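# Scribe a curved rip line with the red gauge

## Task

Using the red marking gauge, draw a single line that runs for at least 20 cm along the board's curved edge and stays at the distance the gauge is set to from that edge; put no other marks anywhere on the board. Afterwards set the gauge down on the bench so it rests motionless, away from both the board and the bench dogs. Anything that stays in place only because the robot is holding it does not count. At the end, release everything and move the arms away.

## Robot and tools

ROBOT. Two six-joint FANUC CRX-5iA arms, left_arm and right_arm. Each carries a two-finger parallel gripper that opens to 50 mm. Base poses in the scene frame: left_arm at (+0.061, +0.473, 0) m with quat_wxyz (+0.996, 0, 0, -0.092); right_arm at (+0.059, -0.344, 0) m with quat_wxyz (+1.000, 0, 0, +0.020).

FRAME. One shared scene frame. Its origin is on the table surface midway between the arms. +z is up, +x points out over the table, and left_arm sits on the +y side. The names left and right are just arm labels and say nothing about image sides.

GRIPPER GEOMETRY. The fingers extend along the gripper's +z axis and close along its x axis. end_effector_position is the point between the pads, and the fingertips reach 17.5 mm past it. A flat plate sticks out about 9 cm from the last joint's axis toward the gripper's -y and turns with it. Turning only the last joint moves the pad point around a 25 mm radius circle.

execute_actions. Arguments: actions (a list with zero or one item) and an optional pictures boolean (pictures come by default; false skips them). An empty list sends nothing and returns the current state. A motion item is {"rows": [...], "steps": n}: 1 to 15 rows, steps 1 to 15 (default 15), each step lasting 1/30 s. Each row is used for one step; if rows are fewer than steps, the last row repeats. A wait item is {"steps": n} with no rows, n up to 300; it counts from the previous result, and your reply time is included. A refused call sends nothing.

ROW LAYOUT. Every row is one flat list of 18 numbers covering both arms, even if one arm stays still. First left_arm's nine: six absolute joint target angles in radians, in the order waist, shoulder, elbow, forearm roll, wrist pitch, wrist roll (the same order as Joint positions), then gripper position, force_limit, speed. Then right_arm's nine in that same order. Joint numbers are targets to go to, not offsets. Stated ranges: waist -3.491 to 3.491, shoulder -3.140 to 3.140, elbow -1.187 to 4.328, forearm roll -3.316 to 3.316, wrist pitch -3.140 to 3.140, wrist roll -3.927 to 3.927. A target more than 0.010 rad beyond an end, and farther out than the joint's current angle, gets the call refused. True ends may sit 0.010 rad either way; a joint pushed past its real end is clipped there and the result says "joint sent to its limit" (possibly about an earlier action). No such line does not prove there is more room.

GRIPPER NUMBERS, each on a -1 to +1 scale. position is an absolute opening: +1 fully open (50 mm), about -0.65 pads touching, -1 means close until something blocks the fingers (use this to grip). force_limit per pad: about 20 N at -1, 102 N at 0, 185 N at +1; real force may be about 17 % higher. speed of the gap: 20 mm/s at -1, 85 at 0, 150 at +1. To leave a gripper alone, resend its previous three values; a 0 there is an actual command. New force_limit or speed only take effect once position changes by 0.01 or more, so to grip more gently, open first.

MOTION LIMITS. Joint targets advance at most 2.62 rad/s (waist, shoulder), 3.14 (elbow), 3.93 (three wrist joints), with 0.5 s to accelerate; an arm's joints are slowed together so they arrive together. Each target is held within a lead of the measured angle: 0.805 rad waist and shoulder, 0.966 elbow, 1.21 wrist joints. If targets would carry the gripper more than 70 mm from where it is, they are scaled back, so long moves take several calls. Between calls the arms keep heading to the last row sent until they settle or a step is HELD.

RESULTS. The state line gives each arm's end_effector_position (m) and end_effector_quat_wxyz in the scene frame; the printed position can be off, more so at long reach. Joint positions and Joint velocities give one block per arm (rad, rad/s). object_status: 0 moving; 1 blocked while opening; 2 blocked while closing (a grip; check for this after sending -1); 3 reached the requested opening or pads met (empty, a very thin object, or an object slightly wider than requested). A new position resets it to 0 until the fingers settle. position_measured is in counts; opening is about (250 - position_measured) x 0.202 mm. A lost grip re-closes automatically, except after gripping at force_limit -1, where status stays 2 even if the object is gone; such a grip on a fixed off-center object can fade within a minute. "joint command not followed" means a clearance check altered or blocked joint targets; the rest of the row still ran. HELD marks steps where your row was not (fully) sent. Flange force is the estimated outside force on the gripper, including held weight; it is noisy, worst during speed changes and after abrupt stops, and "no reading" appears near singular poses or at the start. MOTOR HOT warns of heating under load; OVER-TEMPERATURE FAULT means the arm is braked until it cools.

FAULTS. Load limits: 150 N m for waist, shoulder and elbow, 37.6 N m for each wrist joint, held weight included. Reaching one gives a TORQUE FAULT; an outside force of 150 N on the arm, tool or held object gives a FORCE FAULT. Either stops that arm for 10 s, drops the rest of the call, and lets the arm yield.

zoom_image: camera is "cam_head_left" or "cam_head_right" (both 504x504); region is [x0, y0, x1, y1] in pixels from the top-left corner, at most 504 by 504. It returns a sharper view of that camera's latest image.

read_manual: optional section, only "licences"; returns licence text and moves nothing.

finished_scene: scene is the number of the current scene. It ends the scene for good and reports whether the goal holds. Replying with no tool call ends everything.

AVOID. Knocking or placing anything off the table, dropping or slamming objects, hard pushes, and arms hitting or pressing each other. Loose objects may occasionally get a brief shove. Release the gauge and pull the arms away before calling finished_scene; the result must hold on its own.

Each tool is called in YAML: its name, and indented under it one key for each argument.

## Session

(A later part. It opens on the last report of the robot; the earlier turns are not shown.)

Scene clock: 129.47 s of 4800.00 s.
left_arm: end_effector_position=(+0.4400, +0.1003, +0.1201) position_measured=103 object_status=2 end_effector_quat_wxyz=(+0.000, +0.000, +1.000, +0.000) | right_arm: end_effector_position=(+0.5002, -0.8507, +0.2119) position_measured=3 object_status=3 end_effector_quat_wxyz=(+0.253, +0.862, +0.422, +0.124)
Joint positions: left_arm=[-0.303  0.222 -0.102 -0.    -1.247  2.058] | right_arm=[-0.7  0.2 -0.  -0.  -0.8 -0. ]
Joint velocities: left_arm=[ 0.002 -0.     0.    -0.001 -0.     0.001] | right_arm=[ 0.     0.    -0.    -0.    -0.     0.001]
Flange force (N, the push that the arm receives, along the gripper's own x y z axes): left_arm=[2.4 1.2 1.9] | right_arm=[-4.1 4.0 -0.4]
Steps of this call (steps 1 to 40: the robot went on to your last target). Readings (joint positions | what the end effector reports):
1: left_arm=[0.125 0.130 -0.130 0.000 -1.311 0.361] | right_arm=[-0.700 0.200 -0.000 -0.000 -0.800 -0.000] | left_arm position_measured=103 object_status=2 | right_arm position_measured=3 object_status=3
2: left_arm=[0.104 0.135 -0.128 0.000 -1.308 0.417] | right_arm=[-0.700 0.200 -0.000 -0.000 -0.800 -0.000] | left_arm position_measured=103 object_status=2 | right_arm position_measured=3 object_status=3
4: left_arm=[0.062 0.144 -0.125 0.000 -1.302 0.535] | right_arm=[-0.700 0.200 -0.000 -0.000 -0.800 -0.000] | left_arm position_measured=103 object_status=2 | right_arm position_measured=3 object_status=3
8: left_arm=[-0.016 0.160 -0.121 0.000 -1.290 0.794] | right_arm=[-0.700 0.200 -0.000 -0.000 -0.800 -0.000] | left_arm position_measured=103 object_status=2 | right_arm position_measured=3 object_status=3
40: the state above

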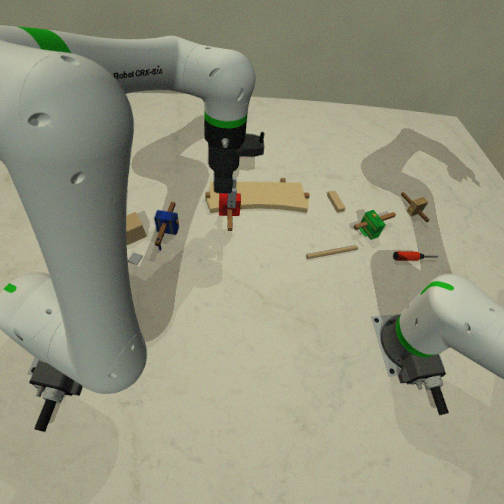

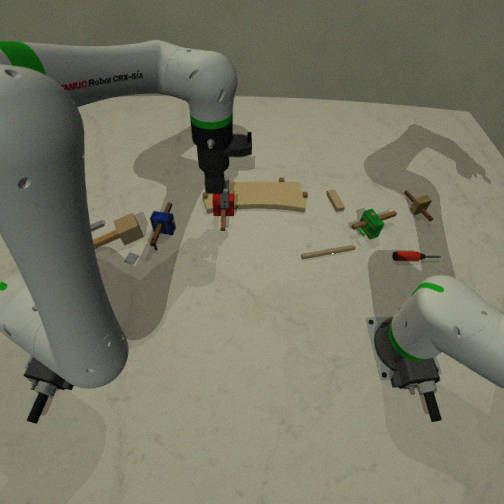

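execute_actions:
  actions:
    - {"rows":[[-0.303,0.2217,-0.1023,0,-1.9,0.2,-1,-0.3,-0.3,-0.7,0.2,0.0,0,-0.8,0,1,0,0]]}
  pictures: false

execute_actions:
  actions:
    - {"steps":30}

zoom_image:
  camera: "cam_head_right"
  region: [120,180,240,300]

Scene clock: 143.33 s of 4800.00 s.
left_arm: end_effector_position=(+0.3360, +0.1527, +0.1372) position_measured=103 object_status=2 end_effector_quat_wxyz=(-0.153, +0.336, +0.929, +0.022) | right_arm: end_effector_position=(+0.5002, -0.8507, +0.2119) position_measured=3 object_status=3 end_effector_quat_wxyz=(+0.253, +0.862, +0.422, +0.124)
Joint positions: left_arm=[-0.303  0.222 -0.102  0.    -1.556  1.365] | right_arm=[-0.7  0.2 -0.  -0.  -0.8 -0. ]
Joint velocities: left_arm=[-0.    -0.001 -0.     0.    -0.704 -2.149] | right_arm=[ 0.    -0.001 -0.001 -0.     0.001 -0.001]
Flange force (N, the push that the arm receives, along the gripper's own x y z axes): left_arm=[3.3 0.1 3.9] | right_arm=[-3.5 3.7 -1.1]
Steps of this call (steps 1 to 15: the robot went on to your last target; steps 16 to 90: nothing new was sent; then 10.37 s passed at rest; steps 91 to 105: all 15 steps of this action). Readings (joint positions | what the end effector reports):
91: left_arm=[-0.303 0.222 -0.102 0.000 -1.247 2.058] | right_arm=[-0.700 0.200 -0.000 -0.000 -0.800 -0.000] | left_arm position_measured=103 object_status=2 | right_arm position_measured=3 object_status=3
92: left_arm=[-0.303 0.222 -0.102 0.000 -1.251 2.051] | right_arm=[-0.700 0.200 0.000 -0.000 -0.800 0.000] | left_arm position_measured=103 object_status=2 | right_arm position_measured=3 object_status=3
94: left_arm=[-0.303 0.222 -0.102 0.000 -1.273 2.010] | right_arm=[-0.700 0.200 -0.000 -0.000 -0.800 -0.000] | left_arm position_measured=103 object_status=2 | right_arm position_measured=3 object_status=3
98: left_arm=[-0.303 0.222 -0.102 0.000 -1.370 1.826] | right_arm=[-0.700 0.200 -0.000 -0.000 -0.800 0.000] | left_arm position_measured=103 object_status=2 | right_arm position_measured=3 object_status=3
105: the state above

Scene clock: 144.33 s of 4800.00 s.
left_arm: end_effector_position=(+0.2443, +0.2233, +0.2025) position_measured=103 object_status=2 end_effector_quat_wxyz=(-0.290, +0.759, +0.567, -0.137) | right_arm: end_effector_position=(+0.5002, -0.8507, +0.2119) position_measured=3 object_status=3 end_effector_quat_wxyz=(+0.253, +0.862, +0.422, +0.124)
Joint positions: left_arm=[-0.303  0.222 -0.102  0.    -1.9    0.2  ] | right_arm=[-0.7  0.2 -0.  -0.  -0.8 -0. ]
Joint velocities: left_arm=[ 0.002  0.001  0.    -0.    -0.     0.   ] | right_arm=[-0.    -0.     0.    -0.     0.     0.001]
Flange force (N, the push that the arm receives, along the gripper's own x y z axes): left_arm=[0.7 -1.6 4.5] | right_arm=[-2.9 3.0 -1.2]
Steps of this call (steps 1 to 30: the robot went on to your last target). Readings (joint positions | what the end effector reports):
1: left_arm=[-0.303 0.222 -0.102 0.000 -1.580 1.290] | right_arm=[-0.700 0.200 -0.000 -0.000 -0.800 -0.000] | left_arm position_measured=103 object_status=2 | right_arm position_measured=3 object_status=3
2: left_arm=[-0.303 0.222 -0.102 0.000 -1.603 1.214] | right_arm=[-0.700 0.200 -0.000 -0.000 -0.800 -0.000] | left_arm position_measured=103 object_status=2 | right_arm position_measured=3 object_status=3
4: left_arm=[-0.303 0.222 -0.102 0.000 -1.649 1.057] | right_arm=[-0.700 0.200 -0.000 -0.000 -0.800 -0.000] | left_arm position_measured=103 object_status=2 | right_arm position_measured=3 object_status=3
8: left_arm=[-0.303 0.222 -0.102 0.000 -1.743 0.736] | right_arm=[-0.700 0.200 0.000 -0.000 -0.800 -0.000] | left_arm position_measured=103 object_status=2 | right_arm position_measured=3 object_status=3
30: the state above

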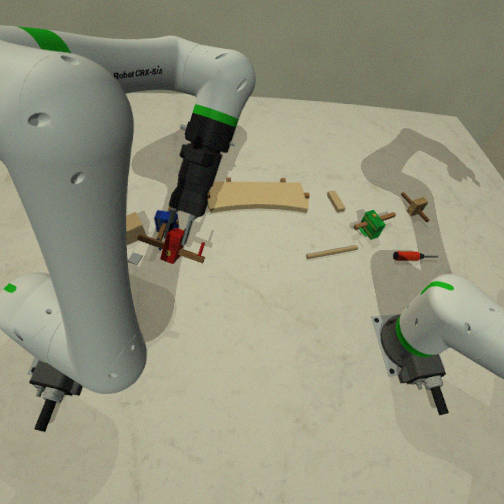

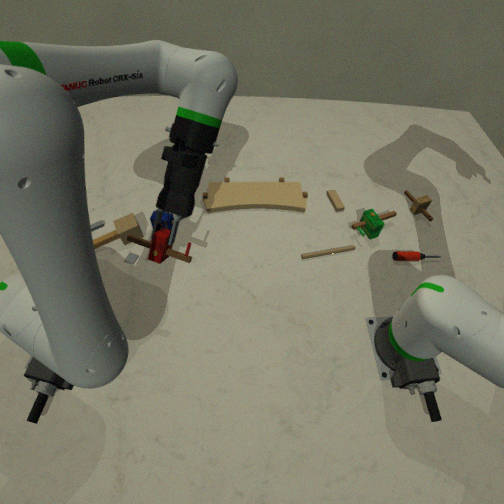

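Region (120, 180, 240, 300) of cam_head_right's 504x504 image, scaled by 4.200, with more detail than that image has.

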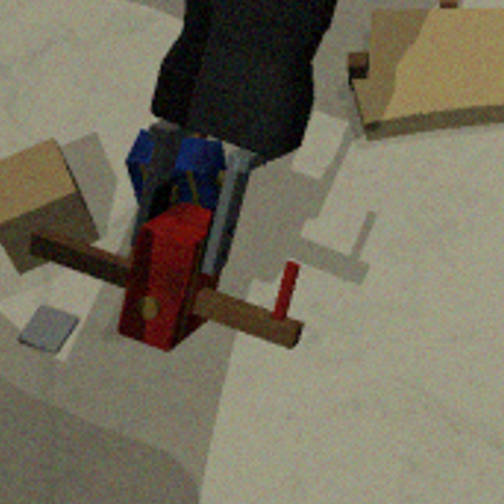

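zoom_image:
  camera: "cam_head_left"
  region: [180,225,225,270]

zoom_image:
  camera: "cam_head_left"
  region: [145,225,175,255]

zoom_image:
  camera: "cam_head_left"
  region: [395,185,440,230]

Region (180, 225, 225, 270) of cam_head_left's 504x504 image, scaled by 11.200, with more detail than that image has.

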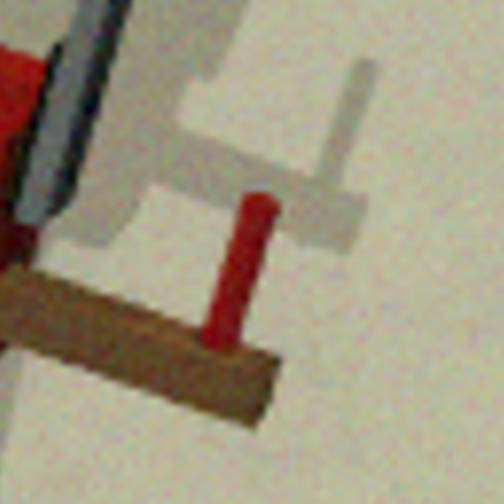

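Region (145, 225, 175, 255) of cam_head_left's 504x504 image, scaled by 16.800, with more detail than that image has.

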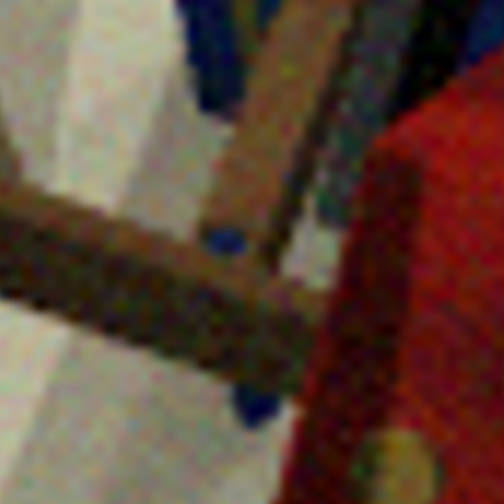

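Region (395, 185, 440, 230) of cam_head_left's 504x504 image, scaled by 11.200, with more detail than that image has.

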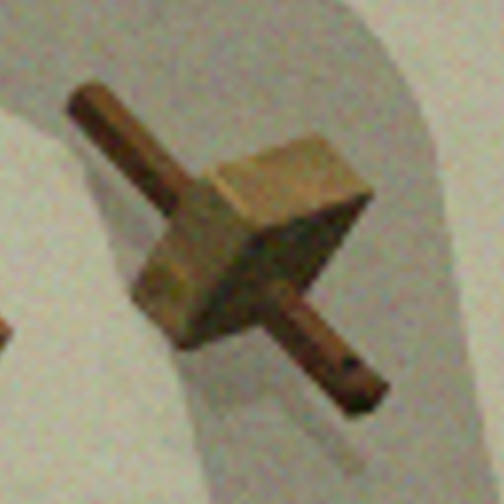

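execute_actions:
  actions:
    - {"rows":[[-0.303,0.2217,-0.1023,0,-1.2468,2.196,-1,-0.3,-0.3,-0.7,0.2,0.0,0,-0.8,0,1,0,0]]}
  pictures: false

execute_actions:
  actions:
    - {"steps":25}
  pictures: false

execute_actions:
  actions:
    - {"rows":[[-0.2618,0.1855,-0.2463,0,-1.139,2.196,-1,-0.3,-0.3,-0.7,0.2,0.0,0,-0.8,0,1,0,0]]}

zoom_image:
  camera: "cam_head_right"
  region: [180,160,320,260]

zoom_image:
  camera: "cam_head_left"
  region: [190,170,270,250]

Scene clock: 178.83 s of 4800.00 s.
left_arm: end_effector_position=(+0.3218, +0.1656, +0.1438) position_measured=103 object_status=2 end_effector_quat_wxyz=(-0.168, +0.536, +0.827, -0.015) | right_arm: end_effector_position=(+0.5002, -0.8507, +0.2119) position_measured=3 object_status=3 end_effector_quat_wxyz=(+0.253, +0.862, +0.422, +0.124)
Joint positions: left_arm=[-0.303  0.222 -0.102  0.    -1.585  0.908] | right_arm=[-0.7  0.2 -0.  -0.  -0.8  0. ]
Joint velocities: left_arm=[0.    0.    0.001 0.001 0.707 2.186] | right_arm=[ 0.    -0.    -0.001  0.     0.     0.001]
Flange force (N, the push that the arm receives, along the gripper's own x y z axes): left_arm=[2.1 -1.9 5.2] | right_arm=[-4.4 4.8 -0.5]
Steps of this call (steps 1 to 15: the robot went on to your last target; steps 16 to 90: nothing new was sent; then 31.00 s passed at rest; steps 91 to 105: all 15 steps of this action). Readings (joint positions | what the end effector reports):
91: left_arm=[-0.303 0.222 -0.102 0.000 -1.900 0.200] | right_arm=[-0.700 0.200 0.000 -0.000 -0.800 -0.000] | left_arm position_measured=103 object_status=2 | right_arm position_measured=3 object_status=3
92: left_arm=[-0.303 0.222 -0.102 0.000 -1.896 0.207] | right_arm=[-0.700 0.200 -0.000 -0.000 -0.800 -0.000] | left_arm position_measured=103 object_status=2 | right_arm position_measured=3 object_status=3
94: left_arm=[-0.303 0.222 -0.102 0.000 -1.874 0.248] | right_arm=[-0.700 0.200 0.000 -0.000 -0.800 -0.000] | left_arm position_measured=103 object_status=2 | right_arm position_measured=3 object_status=3
98: left_arm=[-0.303 0.222 -0.102 0.000 -1.776 0.432] | right_arm=[-0.700 0.200 -0.000 0.000 -0.800 -0.000] | left_arm position_measured=103 object_status=2 | right_arm position_measured=3 object_status=3
105: the state above

Scene clock: 179.67 s of 4800.00 s.
left_arm: end_effector_position=(+0.4434, +0.1005, +0.1201) position_measured=103 object_status=2 end_effector_quat_wxyz=(-0.000, -0.069, +0.998, +0.000) | right_arm: end_effector_position=(+0.5002, -0.8507, +0.2119) position_measured=3 object_status=3 end_effector_quat_wxyz=(+0.253, +0.862, +0.422, +0.124)
Joint positions: left_arm=[-0.303  0.222 -0.102  0.    -1.247  2.196] | right_arm=[-0.7  0.2 -0.  -0.  -0.8 -0. ]
Joint velocities: left_arm=[ 0.001  0.     0.     0.     0.    -0.001] | right_arm=[ 0.    -0.     0.     0.    -0.    -0.001]
Flange force (N, the push that the arm receives, along the gripper's own x y z axes): left_arm=[2.4 3.8 2.8] | right_arm=[-3.3 3.6 -0.7]
Steps of this call (steps 1 to 25: the robot went on to your last target). Readings (joint positions | what the end effector reports):
1: left_arm=[-0.303 0.222 -0.102 0.000 -1.561 0.983] | right_arm=[-0.700 0.200 -0.000 -0.000 -0.800 -0.000] | left_arm position_measured=103 object_status=2 | right_arm position_measured=3 object_status=3
2: left_arm=[-0.303 0.222 -0.102 0.000 -1.539 1.061] | right_arm=[-0.700 0.200 -0.000 -0.000 -0.800 0.000] | left_arm position_measured=103 object_status=2 | right_arm position_measured=3 object_status=3
4: left_arm=[-0.303 0.222 -0.102 0.000 -1.495 1.222] | right_arm=[-0.700 0.200 -0.000 -0.000 -0.800 -0.000] | left_arm position_measured=103 object_status=2 | right_arm position_measured=3 object_status=3
8: left_arm=[-0.303 0.222 -0.102 0.000 -1.410 1.554] | right_arm=[-0.700 0.200 -0.000 -0.000 -0.800 -0.000] | left_arm position_measured=103 object_status=2 | right_arm position_measured=3 object_status=3
25: the state above

Scene clock: 180.17 s of 4800.00 s.
left_arm: end_effector_position=(+0.4300, +0.1303, +0.0800) position_measured=103 object_status=2 end_effector_quat_wxyz=(+0.000, -0.089, +0.996, +0.000) | right_arm: end_effector_position=(+0.5002, -0.8507, +0.2119) position_measured=3 object_status=3 end_effector_quat_wxyz=(+0.253, +0.862, +0.422, +0.124)
Joint positions: left_arm=[-0.262  0.185 -0.246 -0.    -1.139  2.196] | right_arm=[-0.7  0.2 -0.  -0.  -0.8 -0. ]
Joint velocities: left_arm=[ 0.     0.    -0.002 -0.     0.    -0.   ] | right_arm=[-0.     0.     0.    -0.     0.001  0.001]
Flange force (N, the push that the arm receives, along the gripper's own x y z axes): left_arm=[4.2 1.7 2.0] | right_arm=[-3.5 3.5 -1.0]
Steps of this call (steps 1 to 15: all 15 steps of this action). Readings (joint positions | what the end effector reports):
1: left_arm=[-0.303 0.222 -0.103 0.000 -1.246 2.196] | right_arm=[-0.700 0.200 -0.000 -0.000 -0.800 -0.000] | left_arm position_measured=103 object_status=2 | right_arm position_measured=3 object_status=3
2: left_arm=[-0.302 0.220 -0.109 0.000 -1.242 2.196] | right_arm=[-0.700 0.200 0.000 -0.000 -0.800 -0.000] | left_arm position_measured=103 object_status=2 | right_arm position_measured=3 object_status=3
4: left_arm=[-0.292 0.212 -0.141 0.000 -1.218 2.196] | right_arm=[-0.700 0.200 -0.000 -0.000 -0.800 0.000] | left_arm position_measured=103 object_status=2 | right_arm position_measured=3 object_status=3
8: left_arm=[-0.266 0.189 -0.232 -0.000 -1.150 2.196] | right_arm=[-0.700 0.200 -0.000 -0.000 -0.800 -0.000] | left_arm position_measured=103 object_status=2 | right_arm position_measured=3 object_status=3
15: the state above

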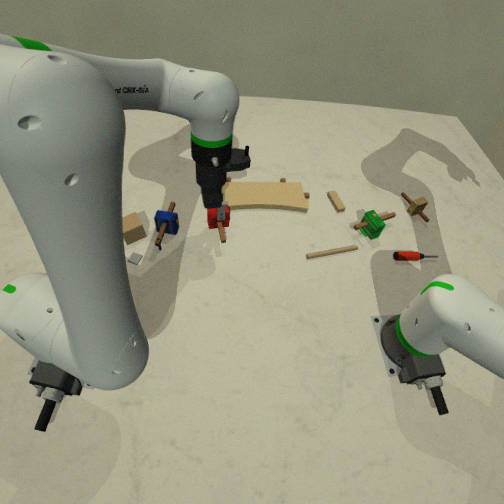

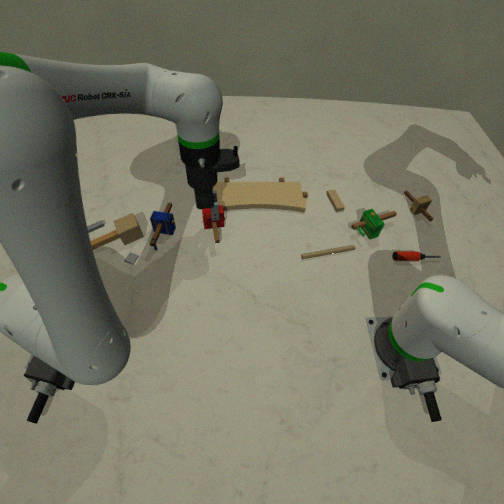

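Region (180, 160, 320, 260) of cam_head_right's 504x504 image, scaled by 3.600, with more detail than that image has; it fills the top 360 rows of this view, and the rest is white.

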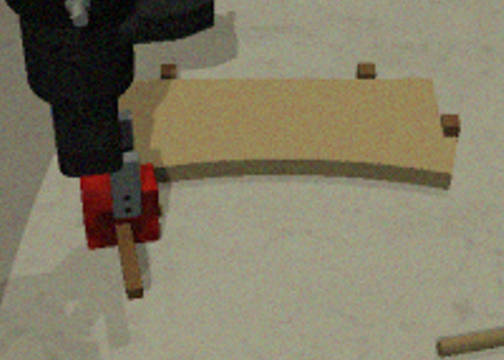

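Region (190, 170, 270, 250) of cam_head_left's 504x504 image, scaled by 6.300, with more detail than that image has.

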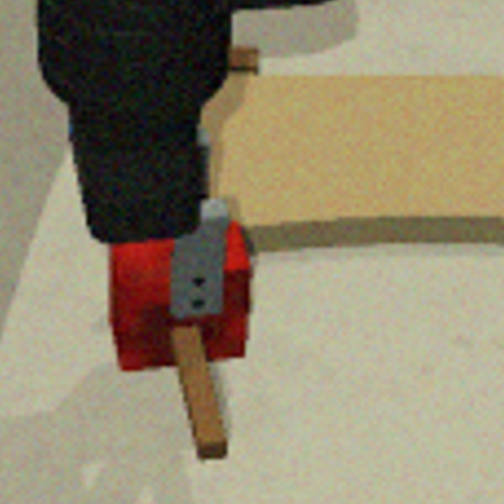

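execute_actions:
  actions:
    - {"rows":[[-0.269,0.2892,-0.1248,0,-1.1568,2.2233,-1,-0.3,-0.3,-0.7,0.2,0.0,0,-0.8,0,1,0,0]]}

zoom_image:
  camera: "cam_head_left"
  region: [190,170,270,250]

zoom_image:
  camera: "cam_head_right"
  region: [200,180,250,230]

Scene clock: 196.23 s of 4800.00 s.
left_arm: end_effector_position=(+0.4681, +0.1083, +0.0770) position_measured=103 object_status=2 end_effector_quat_wxyz=(-0.000, -0.099, +0.995, -0.000) | right_arm: end_effector_position=(+0.5002, -0.8507, +0.2119) position_measured=3 object_status=3 end_effector_quat_wxyz=(+0.253, +0.862, +0.422, +0.124)
Joint positions: left_arm=[-0.269  0.289 -0.125  0.    -1.157  2.223] | right_arm=[-0.7  0.2 -0.  -0.  -0.8 -0. ]
Joint velocities: left_arm=[ 0.001  0.002  0.    -0.    -0.     0.   ] | right_arm=[-0.     0.     0.001  0.     0.001 -0.   ]
Flange force (N, the push that the arm receives, along the gripper's own x y z axes): left_arm=[0.7 -1.0 -0.3] | right_arm=[-3.3 3.5 -0.9]
Steps of this call (steps 1 to 15: the robot went on to your last target; steps 16 to 90: nothing new was sent; then 12.57 s passed at rest; steps 91 to 105: all 15 steps of this action). Readings (joint positions | what the end effector reports):
91: left_arm=[-0.262 0.186 -0.246 0.000 -1.139 2.196] | right_arm=[-0.700 0.200 -0.000 -0.000 -0.800 -0.000] | left_arm position_measured=103 object_status=2 | right_arm position_measured=3 object_status=3
92: left_arm=[-0.262 0.190 -0.240 0.000 -1.139 2.197] | right_arm=[-0.700 0.200 -0.000 -0.000 -0.800 -0.000] | left_arm position_measured=103 object_status=2 | right_arm position_measured=3 object_status=3
94: left_arm=[-0.264 0.217 -0.209 0.000 -1.144 2.204] | right_arm=[-0.700 0.200 -0.000 -0.000 -0.800 -0.000] | left_arm position_measured=103 object_status=2 | right_arm position_measured=3 object_status=3
98: left_arm=[-0.268 0.283 -0.132 0.000 -1.156 2.222] | right_arm=[-0.700 0.200 -0.000 -0.000 -0.800 -0.000] | left_arm position_measured=103 object_status=2 | right_arm position_measured=3 object_status=3
105: the state above

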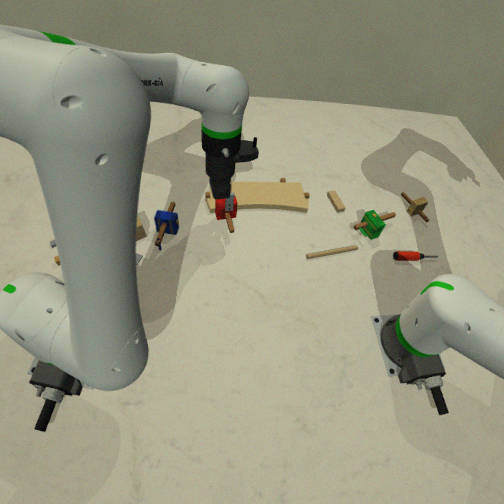

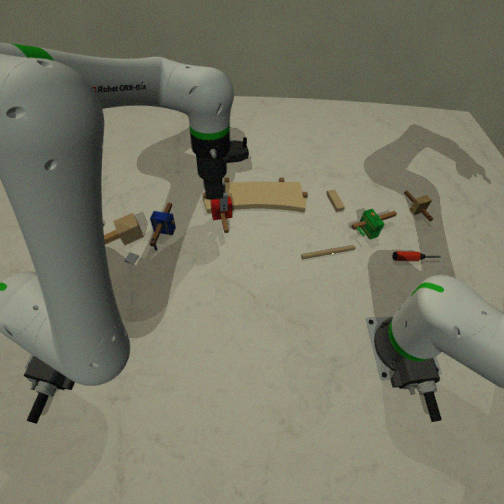

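Region (190, 170, 270, 250) of cam_head_left's 504x504 image, scaled by 6.300, with more detail than that image has.

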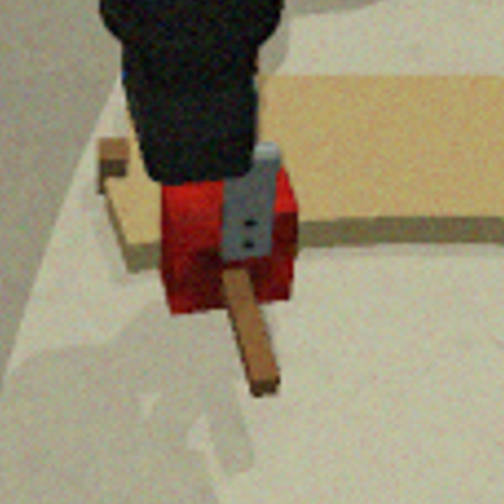

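Region (200, 180, 250, 230) of cam_head_right's 504x504 image, scaled by 10.080, with more detail than that image has.

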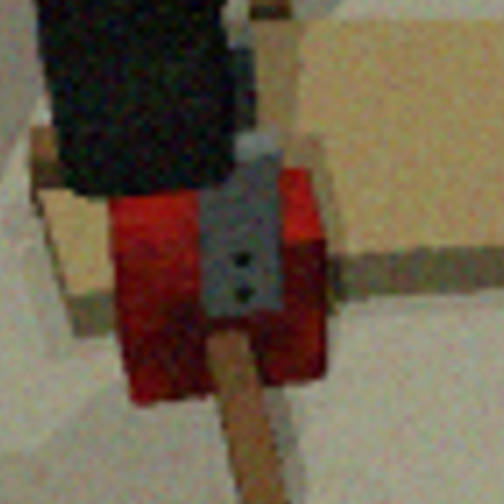

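execute_actions:
  actions:
    - {"rows":[[-0.2547,0.3065,-0.1024,0,-1.1619,2.209,-1,-0.3,-0.3,-0.7,0.2,0.0,0,-0.8,0,1,0,0]],"steps":12}
  pictures: false

execute_actions:
  actions:
    - {"rows":[[-0.2511,0.3108,-0.0966,0,-1.1634,2.2054,-1,-0.3,-0.3,-0.7,0.2,0.0,0,-0.8,0,1,0,0]],"steps":12}

zoom_image:
  camera: "cam_head_right"
  region: [200,180,250,230]

Scene clock: 212.30 s of 4800.00 s.
left_arm: end_effector_position=(+0.4798, +0.1108, +0.0769) position_measured=103 object_status=2 end_effector_quat_wxyz=(+0.000, -0.099, +0.995, +0.000) | right_arm: end_effector_position=(+0.5002, -0.8507, +0.2119) position_measured=3 object_status=3 end_effector_quat_wxyz=(+0.253, +0.862, +0.422, +0.124)
Joint positions: left_arm=[-0.255  0.306 -0.102 -0.    -1.162  2.209] | right_arm=[-0.7  0.2 -0.  -0.  -0.8 -0. ]
Joint velocities: left_arm=[ 0.001  0.     0.    -0.001 -0.    -0.003] | right_arm=[-0.     0.001 -0.    -0.     0.001 -0.   ]
Flange force (N, the push that the arm receives, along the gripper's own x y z axes): left_arm=[3.8 4.5 2.5] | right_arm=[-3.5 2.1 -0.9]
Steps of this call (steps 1 to 15: the robot went on to your last target; steps 16 to 90: nothing new was sent; then 12.67 s passed at rest; steps 91 to 102: all 12 steps of this action). Readings (joint positions | what the end effector reports):
91: left_arm=[-0.269 0.290 -0.124 -0.000 -1.157 2.223] | right_arm=[-0.700 0.200 -0.000 0.000 -0.800 -0.000] | left_arm position_measured=103 object_status=2 | right_arm position_measured=3 object_status=3
92: left_arm=[-0.266 0.294 -0.119 -0.000 -1.158 2.220] | right_arm=[-0.700 0.200 -0.000 -0.000 -0.800 0.000] | left_arm position_measured=103 object_status=2 | right_arm position_measured=3 object_status=3
94: left_arm=[-0.258 0.303 -0.107 -0.000 -1.161 2.212] | right_arm=[-0.700 0.200 -0.000 0.000 -0.800 -0.000] | left_arm position_measured=103 object_status=2 | right_arm position_measured=3 object_status=3
98: left_arm=[-0.255 0.306 -0.103 -0.000 -1.162 2.209] | right_arm=[-0.700 0.200 -0.000 -0.000 -0.800 -0.000] | left_arm position_measured=103 object_status=2 | right_arm position_measured=3 object_status=3
102: the state above

Scene clock: 212.70 s of 4800.00 s.
left_arm: end_effector_position=(+0.4827, +0.1115, +0.0770) position_measured=103 object_status=2 end_effector_quat_wxyz=(-0.000, -0.099, +0.995, +0.000) | right_arm: end_effector_position=(+0.5002, -0.8507, +0.2119) position_measured=3 object_status=3 end_effector_quat_wxyz=(+0.253, +0.862, +0.422, +0.124)
Joint positions: left_arm=[-0.251  0.311 -0.097 -0.    -1.164  2.205] | right_arm=[-0.7  0.2 -0.  -0.  -0.8 -0. ]
Joint velocities: left_arm=[ 0.002  0.001  0.001 -0.001 -0.     0.001] | right_arm=[ 0.     0.    -0.    -0.    -0.001  0.   ]
Flange force (N, the push that the arm receives, along the gripper's own x y z axes): left_arm=[24.0 -1.9 -6.2] | right_arm=[-3.0 2.0 -1.0]
Steps of this call (steps 1 to 12: all 12 steps of this action). Readings (joint positions | what the end effector reports):
1: left_arm=[-0.254 0.307 -0.102 -0.000 -1.162 2.209] | right_arm=[-0.700 0.200 0.000 -0.000 -0.800 -0.000] | left_arm position_measured=103 object_status=2 | right_arm position_measured=3 object_status=3
2: left_arm=[-0.253 0.308 -0.100 -0.000 -1.163 2.207] | right_arm=[-0.700 0.200 -0.000 -0.000 -0.800 -0.000] | left_arm position_measured=103 object_status=2 | right_arm position_measured=3 object_status=3
4: left_arm=[-0.252 0.310 -0.098 -0.000 -1.163 2.206] | right_arm=[-0.700 0.200 -0.000 0.000 -0.800 -0.000] | left_arm position_measured=103 object_status=2 | right_arm position_measured=3 object_status=3
8: left_arm=[-0.251 0.311 -0.097 -0.000 -1.164 2.205] | right_arm=[-0.700 0.200 -0.000 -0.000 -0.800 -0.000] | left_arm position_measured=103 object_status=2 | right_arm position_measured=3 object_status=3
12: the state above

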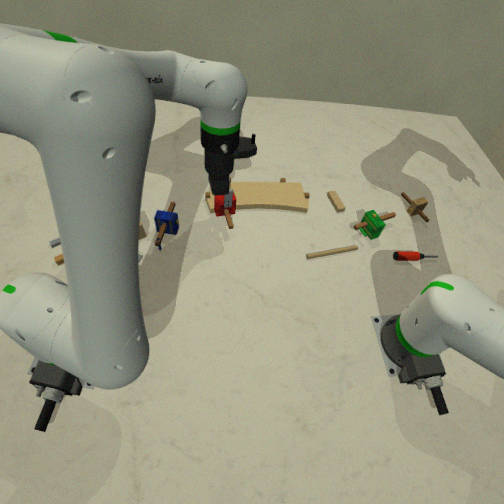

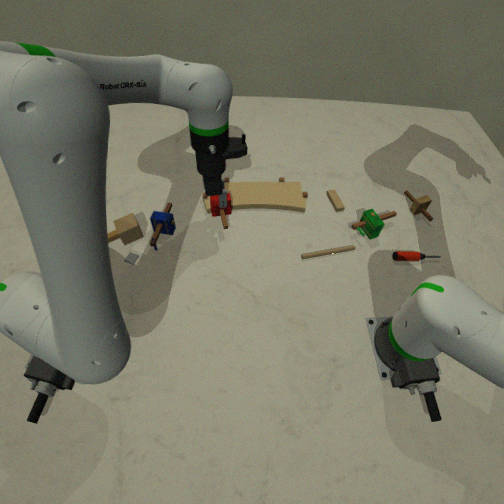

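Region (200, 180, 250, 230) of cam_head_right's 504x504 image, scaled by 10.080, with more detail than that image has.

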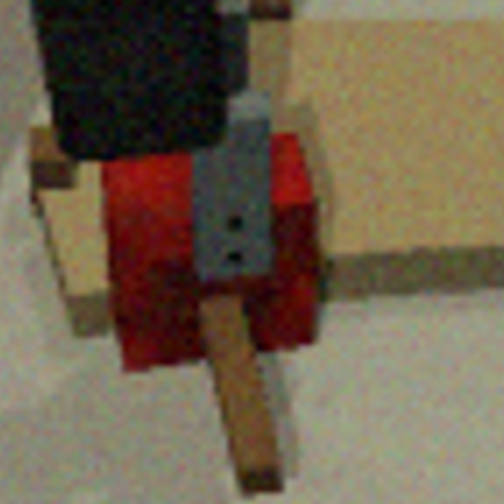

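execute_actions:
  actions:
    - {"rows":[[-0.4034,0.4974,0.165,0,-1.2384,2.1585,-1,-0.3,-0.3,-0.7,0.2,0.0,0,-0.8,0,1,0,0]]}
  pictures: false

execute_actions:
  actions:
    - {"steps":10}

zoom_image:
  camera: "cam_head_right"
  region: [195,160,315,240]

Scene clock: 228.00 s of 4800.00 s.
left_arm: end_effector_position=(+0.4901, +0.0065, +0.0770) position_measured=103 object_status=2 end_effector_quat_wxyz=(-0.000, -0.000, +1.000, +0.000) | right_arm: end_effector_position=(+0.5002, -0.8507, +0.2119) position_measured=3 object_status=3 end_effector_quat_wxyz=(+0.253, +0.862, +0.422, +0.124)
Joint positions: left_arm=[-0.403  0.497  0.164 -0.    -1.238  2.159] | right_arm=[-0.7  0.2 -0.  -0.  -0.8 -0. ]
Joint velocities: left_arm=[-0.003  0.004  0.007  0.001 -0.002 -0.002] | right_arm=[ 0.    -0.     0.     0.    -0.    -0.001]
Flange force (N, the push that the arm receives, along the gripper's own x y z axes): left_arm=[0.5 -1.1 2.9] | right_arm=[-3.0 3.1 -0.6]
Steps of this call (steps 1 to 15: the robot went on to your last target; steps 16 to 90: nothing new was sent; then 11.80 s passed at rest; steps 91 to 105: all 15 steps of this action). Readings (joint positions | what the end effector reports):
91: left_arm=[-0.251 0.311 -0.096 -0.000 -1.163 2.205] | right_arm=[-0.700 0.200 -0.000 -0.000 -0.800 -0.000] | left_arm position_measured=103 object_status=2 | right_arm position_measured=3 object_status=3
92: left_arm=[-0.254 0.315 -0.090 0.000 -1.165 2.204] | right_arm=[-0.700 0.200 -0.000 -0.000 -0.800 -0.000] | left_arm position_measured=103 object_status=2 | right_arm position_measured=3 object_status=3
94: left_arm=[-0.273 0.338 -0.058 -0.000 -1.174 2.199] | right_arm=[-0.700 0.200 -0.000 -0.000 -0.800 -0.000] | left_arm position_measured=103 object_status=2 | right_arm position_measured=3 object_status=3
98: left_arm=[-0.347 0.428 0.069 -0.000 -1.210 2.176] | right_arm=[-0.700 0.200 -0.000 -0.000 -0.800 -0.000] | left_arm position_measured=103 object_status=2 | right_arm position_measured=3 object_status=3
105: the state above

Scene clock: 228.33 s of 4800.00 s.
left_arm: end_effector_position=(+0.4900, +0.0062, +0.0770) position_measured=103 object_status=2 end_effector_quat_wxyz=(+0.000, -0.000, +1.000, -0.000) | right_arm: end_effector_position=(+0.5002, -0.8507, +0.2119) position_measured=3 object_status=3 end_effector_quat_wxyz=(+0.253, +0.862, +0.422, +0.124)
Joint positions: left_arm=[-0.403  0.497  0.165 -0.    -1.238  2.159] | right_arm=[-0.7  0.2 -0.  -0.  -0.8 -0. ]
Joint velocities: left_arm=[-0.    -0.002 -0.     0.001  0.    -0.001] | right_arm=[ 0. -0. -0.  0.  0.  0.]
Flange force (N, the push that the arm receives, along the gripper's own x y z axes): left_arm=[3.1 1.3 2.0] | right_arm=[-3.7 3.6 -0.9]
Steps of this call (steps 1 to 10: the robot went on to your last target). Readings (joint positions | what the end effector reports):
1: left_arm=[-0.403 0.497 0.165 0.000 -1.238 2.159] | right_arm=[-0.700 0.200 0.000 -0.000 -0.800 -0.000] | left_arm position_measured=103 object_status=2 | right_arm position_measured=3 object_status=3
2: left_arm=[-0.403 0.497 0.165 -0.000 -1.238 2.159] | right_arm=[-0.700 0.200 -0.000 -0.000 -0.800 -0.000] | left_arm position_measured=103 object_status=2 | right_arm position_measured=3 object_status=3
4: left_arm=[-0.403 0.497 0.165 0.000 -1.238 2.159] | right_arm=[-0.700 0.200 -0.000 -0.000 -0.800 -0.000] | left_arm position_measured=103 object_status=2 | right_arm position_measured=3 object_status=3
8: left_arm=[-0.403 0.497 0.165 0.000 -1.238 2.159] | right_arm=[-0.700 0.200 -0.000 -0.000 -0.800 -0.000] | left_arm position_measured=103 object_status=2 | right_arm position_measured=3 object_status=3
10: the state above

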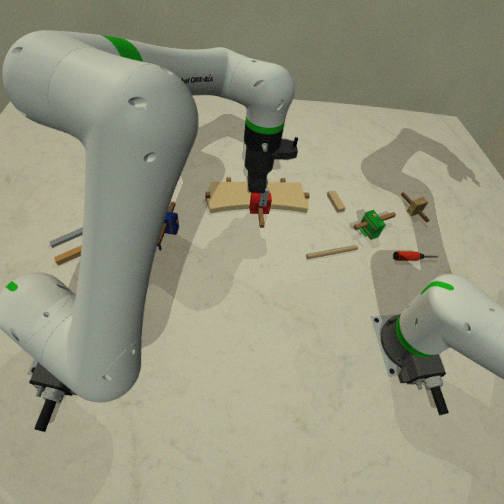

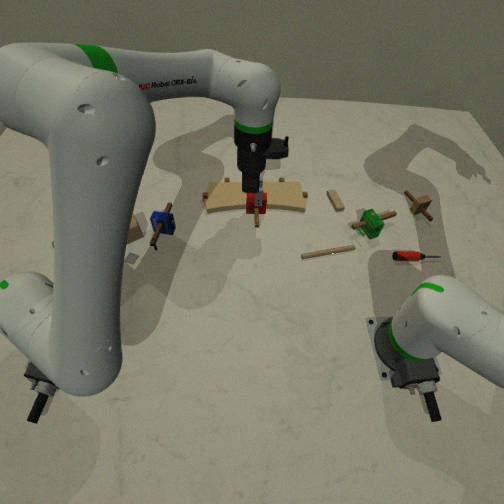

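Region (195, 160, 315, 240) of cam_head_right's 504x504 image, scaled by 4.200, with more detail than that image has.

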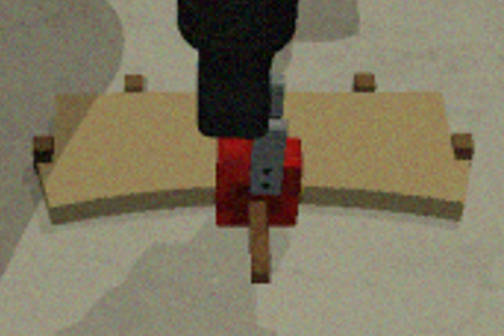

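execute_actions:
  actions:
    - {"rows":[[-0.4006,0.5024,0.1724,0,-1.2408,2.1557,-1,-0.3,-0.3,-0.7,0.2,0.0,0,-0.8,0,1,0,0]],"steps":10}
  pictures: false

execute_actions:
  actions:
    - {"rows":[[-0.5437,0.6857,0.4575,0,-1.3426,2.098,-1,-0.3,-0.3,-0.7,0.2,0.0,0,-0.8,0,1,0,0]]}
  pictures: false

execute_actions:
  actions:
    - {"steps":10}

zoom_image:
  camera: "cam_head_left"
  region: [225,160,345,240]

Scene clock: 238.33 s of 4800.00 s.
left_arm: end_effector_position=(+0.4930, +0.0062, +0.0770) position_measured=103 object_status=2 end_effector_quat_wxyz=(-0.000, -0.000, +1.000, +0.000) | right_arm: end_effector_position=(+0.5002, -0.8507, +0.2119) position_measured=3 object_status=3 end_effector_quat_wxyz=(+0.253, +0.862, +0.422, +0.124)
Joint positions: left_arm=[-0.401  0.502  0.172 -0.    -1.241  2.156] | right_arm=[-0.7  0.2 -0.  -0.  -0.8 -0. ]
Joint velocities: left_arm=[ 0.002 -0.     0.002 -0.001 -0.     0.   ] | right_arm=[-0.    -0.    -0.    -0.     0.002  0.001]
Flange force (N, the push that the arm receives, along the gripper's own x y z axes): left_arm=[4.7 3.6 3.4] | right_arm=[-3.2 3.3 -1.3]
Steps of this call (steps 1 to 15: the robot went on to your last target; steps 16 to 90: nothing new was sent; then 6.67 s passed at rest; steps 91 to 100: all 10 steps of this action). Readings (joint positions | what the end effector reports):
91: left_arm=[-0.403 0.498 0.165 0.000 -1.239 2.158] | right_arm=[-0.700 0.200 -0.000 -0.000 -0.800 -0.000] | left_arm position_measured=103 object_status=2 | right_arm position_measured=3 object_status=3
92: left_arm=[-0.403 0.499 0.168 -0.000 -1.239 2.157] | right_arm=[-0.700 0.200 -0.000 -0.000 -0.800 -0.000] | left_arm position_measured=103 object_status=2 | right_arm position_measured=3 object_status=3
94: left_arm=[-0.401 0.502 0.171 0.000 -1.240 2.156] | right_arm=[-0.700 0.200 -0.000 -0.000 -0.800 0.000] | left_arm position_measured=103 object_status=2 | right_arm position_measured=3 object_status=3
98: left_arm=[-0.401 0.502 0.172 -0.000 -1.241 2.156] | right_arm=[-0.700 0.200 -0.000 -0.000 -0.800 -0.000] | left_arm position_measured=103 object_status=2 | right_arm position_measured=3 object_status=3
100: the state above

Scene clock: 238.83 s of 4800.00 s.
left_arm: end_effector_position=(+0.4761, -0.0994, +0.0770) position_measured=103 object_status=2 end_effector_quat_wxyz=(-0.000, +0.100, +0.995, +0.000) | right_arm: end_effector_position=(+0.5002, -0.8507, +0.2119) position_measured=3 object_status=3 end_effector_quat_wxyz=(+0.253, +0.862, +0.422, +0.124)
Joint positions: left_arm=[-0.543  0.685  0.457 -0.    -1.342  2.098] | right_arm=[-0.7  0.2  0.  -0.  -0.8  0. ]
Joint velocities: left_arm=[-0.     0.004  0.014 -0.    -0.005 -0.002] | right_arm=[0.    0.    0.    0.001 0.001 0.   ]
Flange force (N, the push that the arm receives, along the gripper's own x y z axes): left_arm=[0.1 -4.6 1.5] | right_arm=[-3.0 1.7 -1.2]
Steps of this call (steps 1 to 15: all 15 steps of this action). Readings (joint positions | what the end effector reports):
1: left_arm=[-0.401 0.503 0.173 -0.000 -1.241 2.156] | right_arm=[-0.700 0.200 -0.000 -0.000 -0.800 -0.000] | left_arm position_measured=103 object_status=2 | right_arm position_measured=3 object_status=3
2: left_arm=[-0.403 0.506 0.179 -0.000 -1.243 2.154] | right_arm=[-0.700 0.200 -0.000 -0.000 -0.800 -0.000] | left_arm position_measured=103 object_status=2 | right_arm position_measured=3 object_status=3
4: left_arm=[-0.420 0.527 0.211 0.000 -1.255 2.148] | right_arm=[-0.700 0.200 -0.000 -0.000 -0.800 -0.000] | left_arm position_measured=103 object_status=2 | right_arm position_measured=3 object_status=3
8: left_arm=[-0.486 0.611 0.342 0.000 -1.301 2.121] | right_arm=[-0.700 0.200 -0.000 -0.000 -0.800 -0.000] | left_arm position_measured=103 object_status=2 | right_arm position_measured=3 object_status=3
15: the state above

Scene clock: 239.17 s of 4800.00 s.
left_arm: end_effector_position=(+0.4761, -0.0997, +0.0771) position_measured=103 object_status=2 end_effector_quat_wxyz=(-0.000, +0.100, +0.995, +0.000) | right_arm: end_effector_position=(+0.5002, -0.8507, +0.2119) position_measured=3 object_status=3 end_effector_quat_wxyz=(+0.253, +0.862, +0.422, +0.124)
Joint positions: left_arm=[-0.544  0.686  0.457  0.    -1.343  2.098] | right_arm=[-0.7  0.2 -0.  -0.  -0.8 -0. ]
Joint velocities: left_arm=[-0.001  0.001 -0.    -0.001  0.    -0.   ] | right_arm=[-0.    -0.001  0.    -0.    -0.     0.   ]
Flange force (N, the push that the arm receives, along the gripper's own x y z axes): left_arm=[3.1 2.4 2.3] | right_arm=[-3.9 3.9 -1.4]
Steps of this call (steps 1 to 10: the robot went on to your last target). Readings (joint positions | what the end effector reports):
1: left_arm=[-0.543 0.685 0.457 0.000 -1.343 2.098] | right_arm=[-0.700 0.200 0.000 -0.000 -0.800 -0.000] | left_arm position_measured=103 object_status=2 | right_arm position_measured=3 object_status=3
2: left_arm=[-0.543 0.686 0.457 -0.000 -1.343 2.098] | right_arm=[-0.700 0.200 0.000 -0.000 -0.800 -0.000] | left_arm position_measured=103 object_status=2 | right_arm position_measured=3 object_status=3
4: left_arm=[-0.544 0.686 0.457 0.000 -1.343 2.098] | right_arm=[-0.700 0.200 -0.000 -0.000 -0.800 -0.000] | left_arm position_measured=103 object_status=2 | right_arm position_measured=3 object_status=3
8: left_arm=[-0.544 0.686 0.457 -0.000 -1.343 2.098] | right_arm=[-0.700 0.200 -0.000 -0.000 -0.800 -0.000] | left_arm position_measured=103 object_status=2 | right_arm position_measured=3 object_status=3
10: the state above

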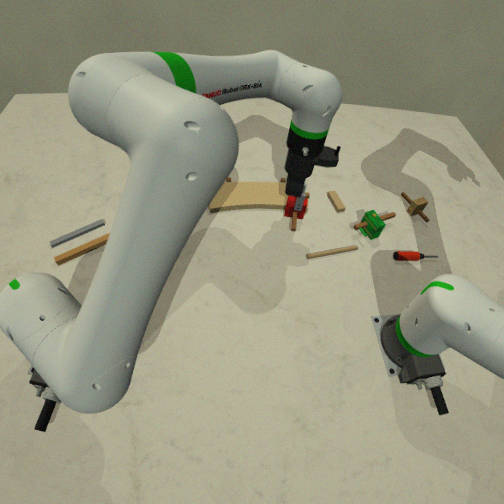

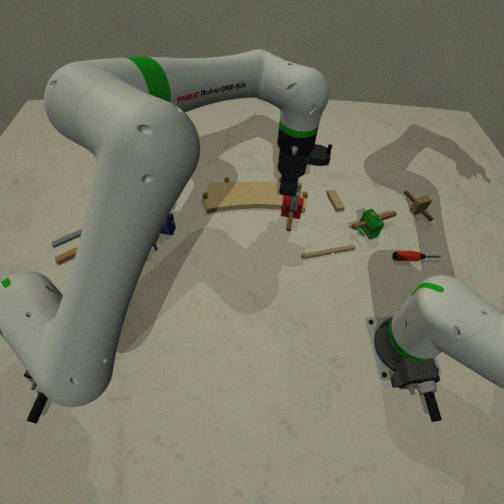

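Region (225, 160, 345, 240) of cam_head_left's 504x504 image, scaled by 4.200, with more detail than that image has.

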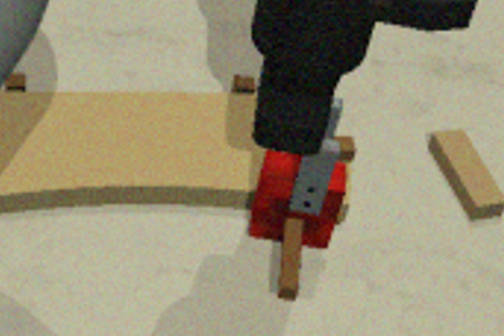

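execute_actions:
  actions:
    - {"rows":[[-0.5388,0.6939,0.4708,0,-1.3477,2.0931,-1,-0.3,-0.3,-0.7,0.2,0.0,0,-0.8,0,1,0,0]],"steps":10}
  pictures: false

execute_actions:
  actions:
    - {"rows":[[-0.5359,0.6988,0.4788,0,-1.3508,2.0902,-1,-0.3,-0.3,-0.7,0.2,0.0,0,-0.8,0,1,0,0]],"steps":10}
  pictures: false

Scene clock: 251.93 s of 4800.00 s.
left_arm: end_effector_position=(+0.4810, -0.0997, +0.0771) position_measured=103 object_status=2 end_effector_quat_wxyz=(-0.000, +0.100, +0.995, +0.000) | right_arm: end_effector_position=(+0.5002, -0.8507, +0.2119) position_measured=3 object_status=3 end_effector_quat_wxyz=(+0.253, +0.862, +0.422, +0.124)
Joint positions: left_arm=[-0.539  0.694  0.471  0.    -1.348  2.093] | right_arm=[-0.7  0.2 -0.  -0.  -0.8  0. ]
Joint velocities: left_arm=[-0.    -0.001  0.002 -0.001 -0.    -0.001] | right_arm=[ 0.     0.     0.    -0.     0.001 -0.   ]
Flange force (N, the push that the arm receives, along the gripper's own x y z axes): left_arm=[2.9 1.4 2.0] | right_arm=[-3.3 3.7 -1.1]
Steps of this call (steps 1 to 15: the robot went on to your last target; steps 16 to 90: nothing new was sent; then 9.43 s passed at rest; steps 91 to 100: all 10 steps of this action). Readings (joint positions | what the end effector reports):
91: left_arm=[-0.544 0.686 0.458 -0.000 -1.343 2.098] | right_arm=[-0.700 0.200 -0.000 -0.000 -0.800 -0.000] | left_arm position_measured=103 object_status=2 | right_arm position_measured=3 object_status=3
92: left_arm=[-0.543 0.688 0.462 -0.000 -1.344 2.096] | right_arm=[-0.700 0.200 0.000 -0.000 -0.800 -0.000] | left_arm position_measured=103 object_status=2 | right_arm position_measured=3 object_status=3
94: left_arm=[-0.540 0.693 0.469 -0.000 -1.347 2.094] | right_arm=[-0.700 0.200 0.000 -0.000 -0.800 0.000] | left_arm position_measured=103 object_status=2 | right_arm position_measured=3 object_status=3
98: left_arm=[-0.539 0.694 0.471 -0.000 -1.348 2.093] | right_arm=[-0.700 0.200 0.000 -0.000 -0.800 -0.000] | left_arm position_measured=103 object_status=2 | right_arm position_measured=3 object_status=3
100: the state above

Scene clock: 252.27 s of 4800.00 s.
left_arm: end_effector_position=(+0.4840, -0.0997, +0.0771) position_measured=103 object_status=2 end_effector_quat_wxyz=(-0.000, +0.100, +0.995, +0.000) | right_arm: end_effector_position=(+0.5002, -0.8507, +0.2119) position_measured=3 object_status=3 end_effector_quat_wxyz=(+0.253, +0.862, +0.422, +0.124)
Joint positions: left_arm=[-0.536  0.699  0.479 -0.    -1.351  2.09 ] | right_arm=[-0.7  0.2 -0.  -0.  -0.8 -0. ]
Joint velocities: left_arm=[ 0.001 -0.     0.001 -0.001 -0.    -0.001] | right_arm=[ 0.001 -0.    -0.001  0.001 -0.001  0.001]
Flange force (N, the push that the arm receives, along the gripper's own x y z axes): left_arm=[2.9 1.3 2.1] | right_arm=[-3.3 3.7 -1.1]
Steps of this call (steps 1 to 10: all 10 steps of this action). Readings (joint positions | what the end effector reports):
1: left_arm=[-0.539 0.694 0.471 0.000 -1.348 2.093] | right_arm=[-0.700 0.200 -0.000 -0.000 -0.800 -0.000] | left_arm position_measured=103 object_status=2 | right_arm position_measured=3 object_status=3
2: left_arm=[-0.538 0.696 0.474 -0.000 -1.349 2.092] | right_arm=[-0.700 0.200 -0.000 -0.000 -0.800 -0.000] | left_arm position_measured=103 object_status=2 | right_arm position_measured=3 object_status=3
4: left_arm=[-0.536 0.698 0.478 -0.000 -1.350 2.091] | right_arm=[-0.700 0.200 -0.000 -0.000 -0.800 -0.000] | left_arm position_measured=103 object_status=2 | right_arm position_measured=3 object_status=3
8: left_arm=[-0.536 0.699 0.479 -0.000 -1.351 2.090] | right_arm=[-0.700 0.200 -0.000 -0.000 -0.800 -0.000] | left_arm position_measured=103 object_status=2 | right_arm position_measured=3 object_status=3
10: the state above


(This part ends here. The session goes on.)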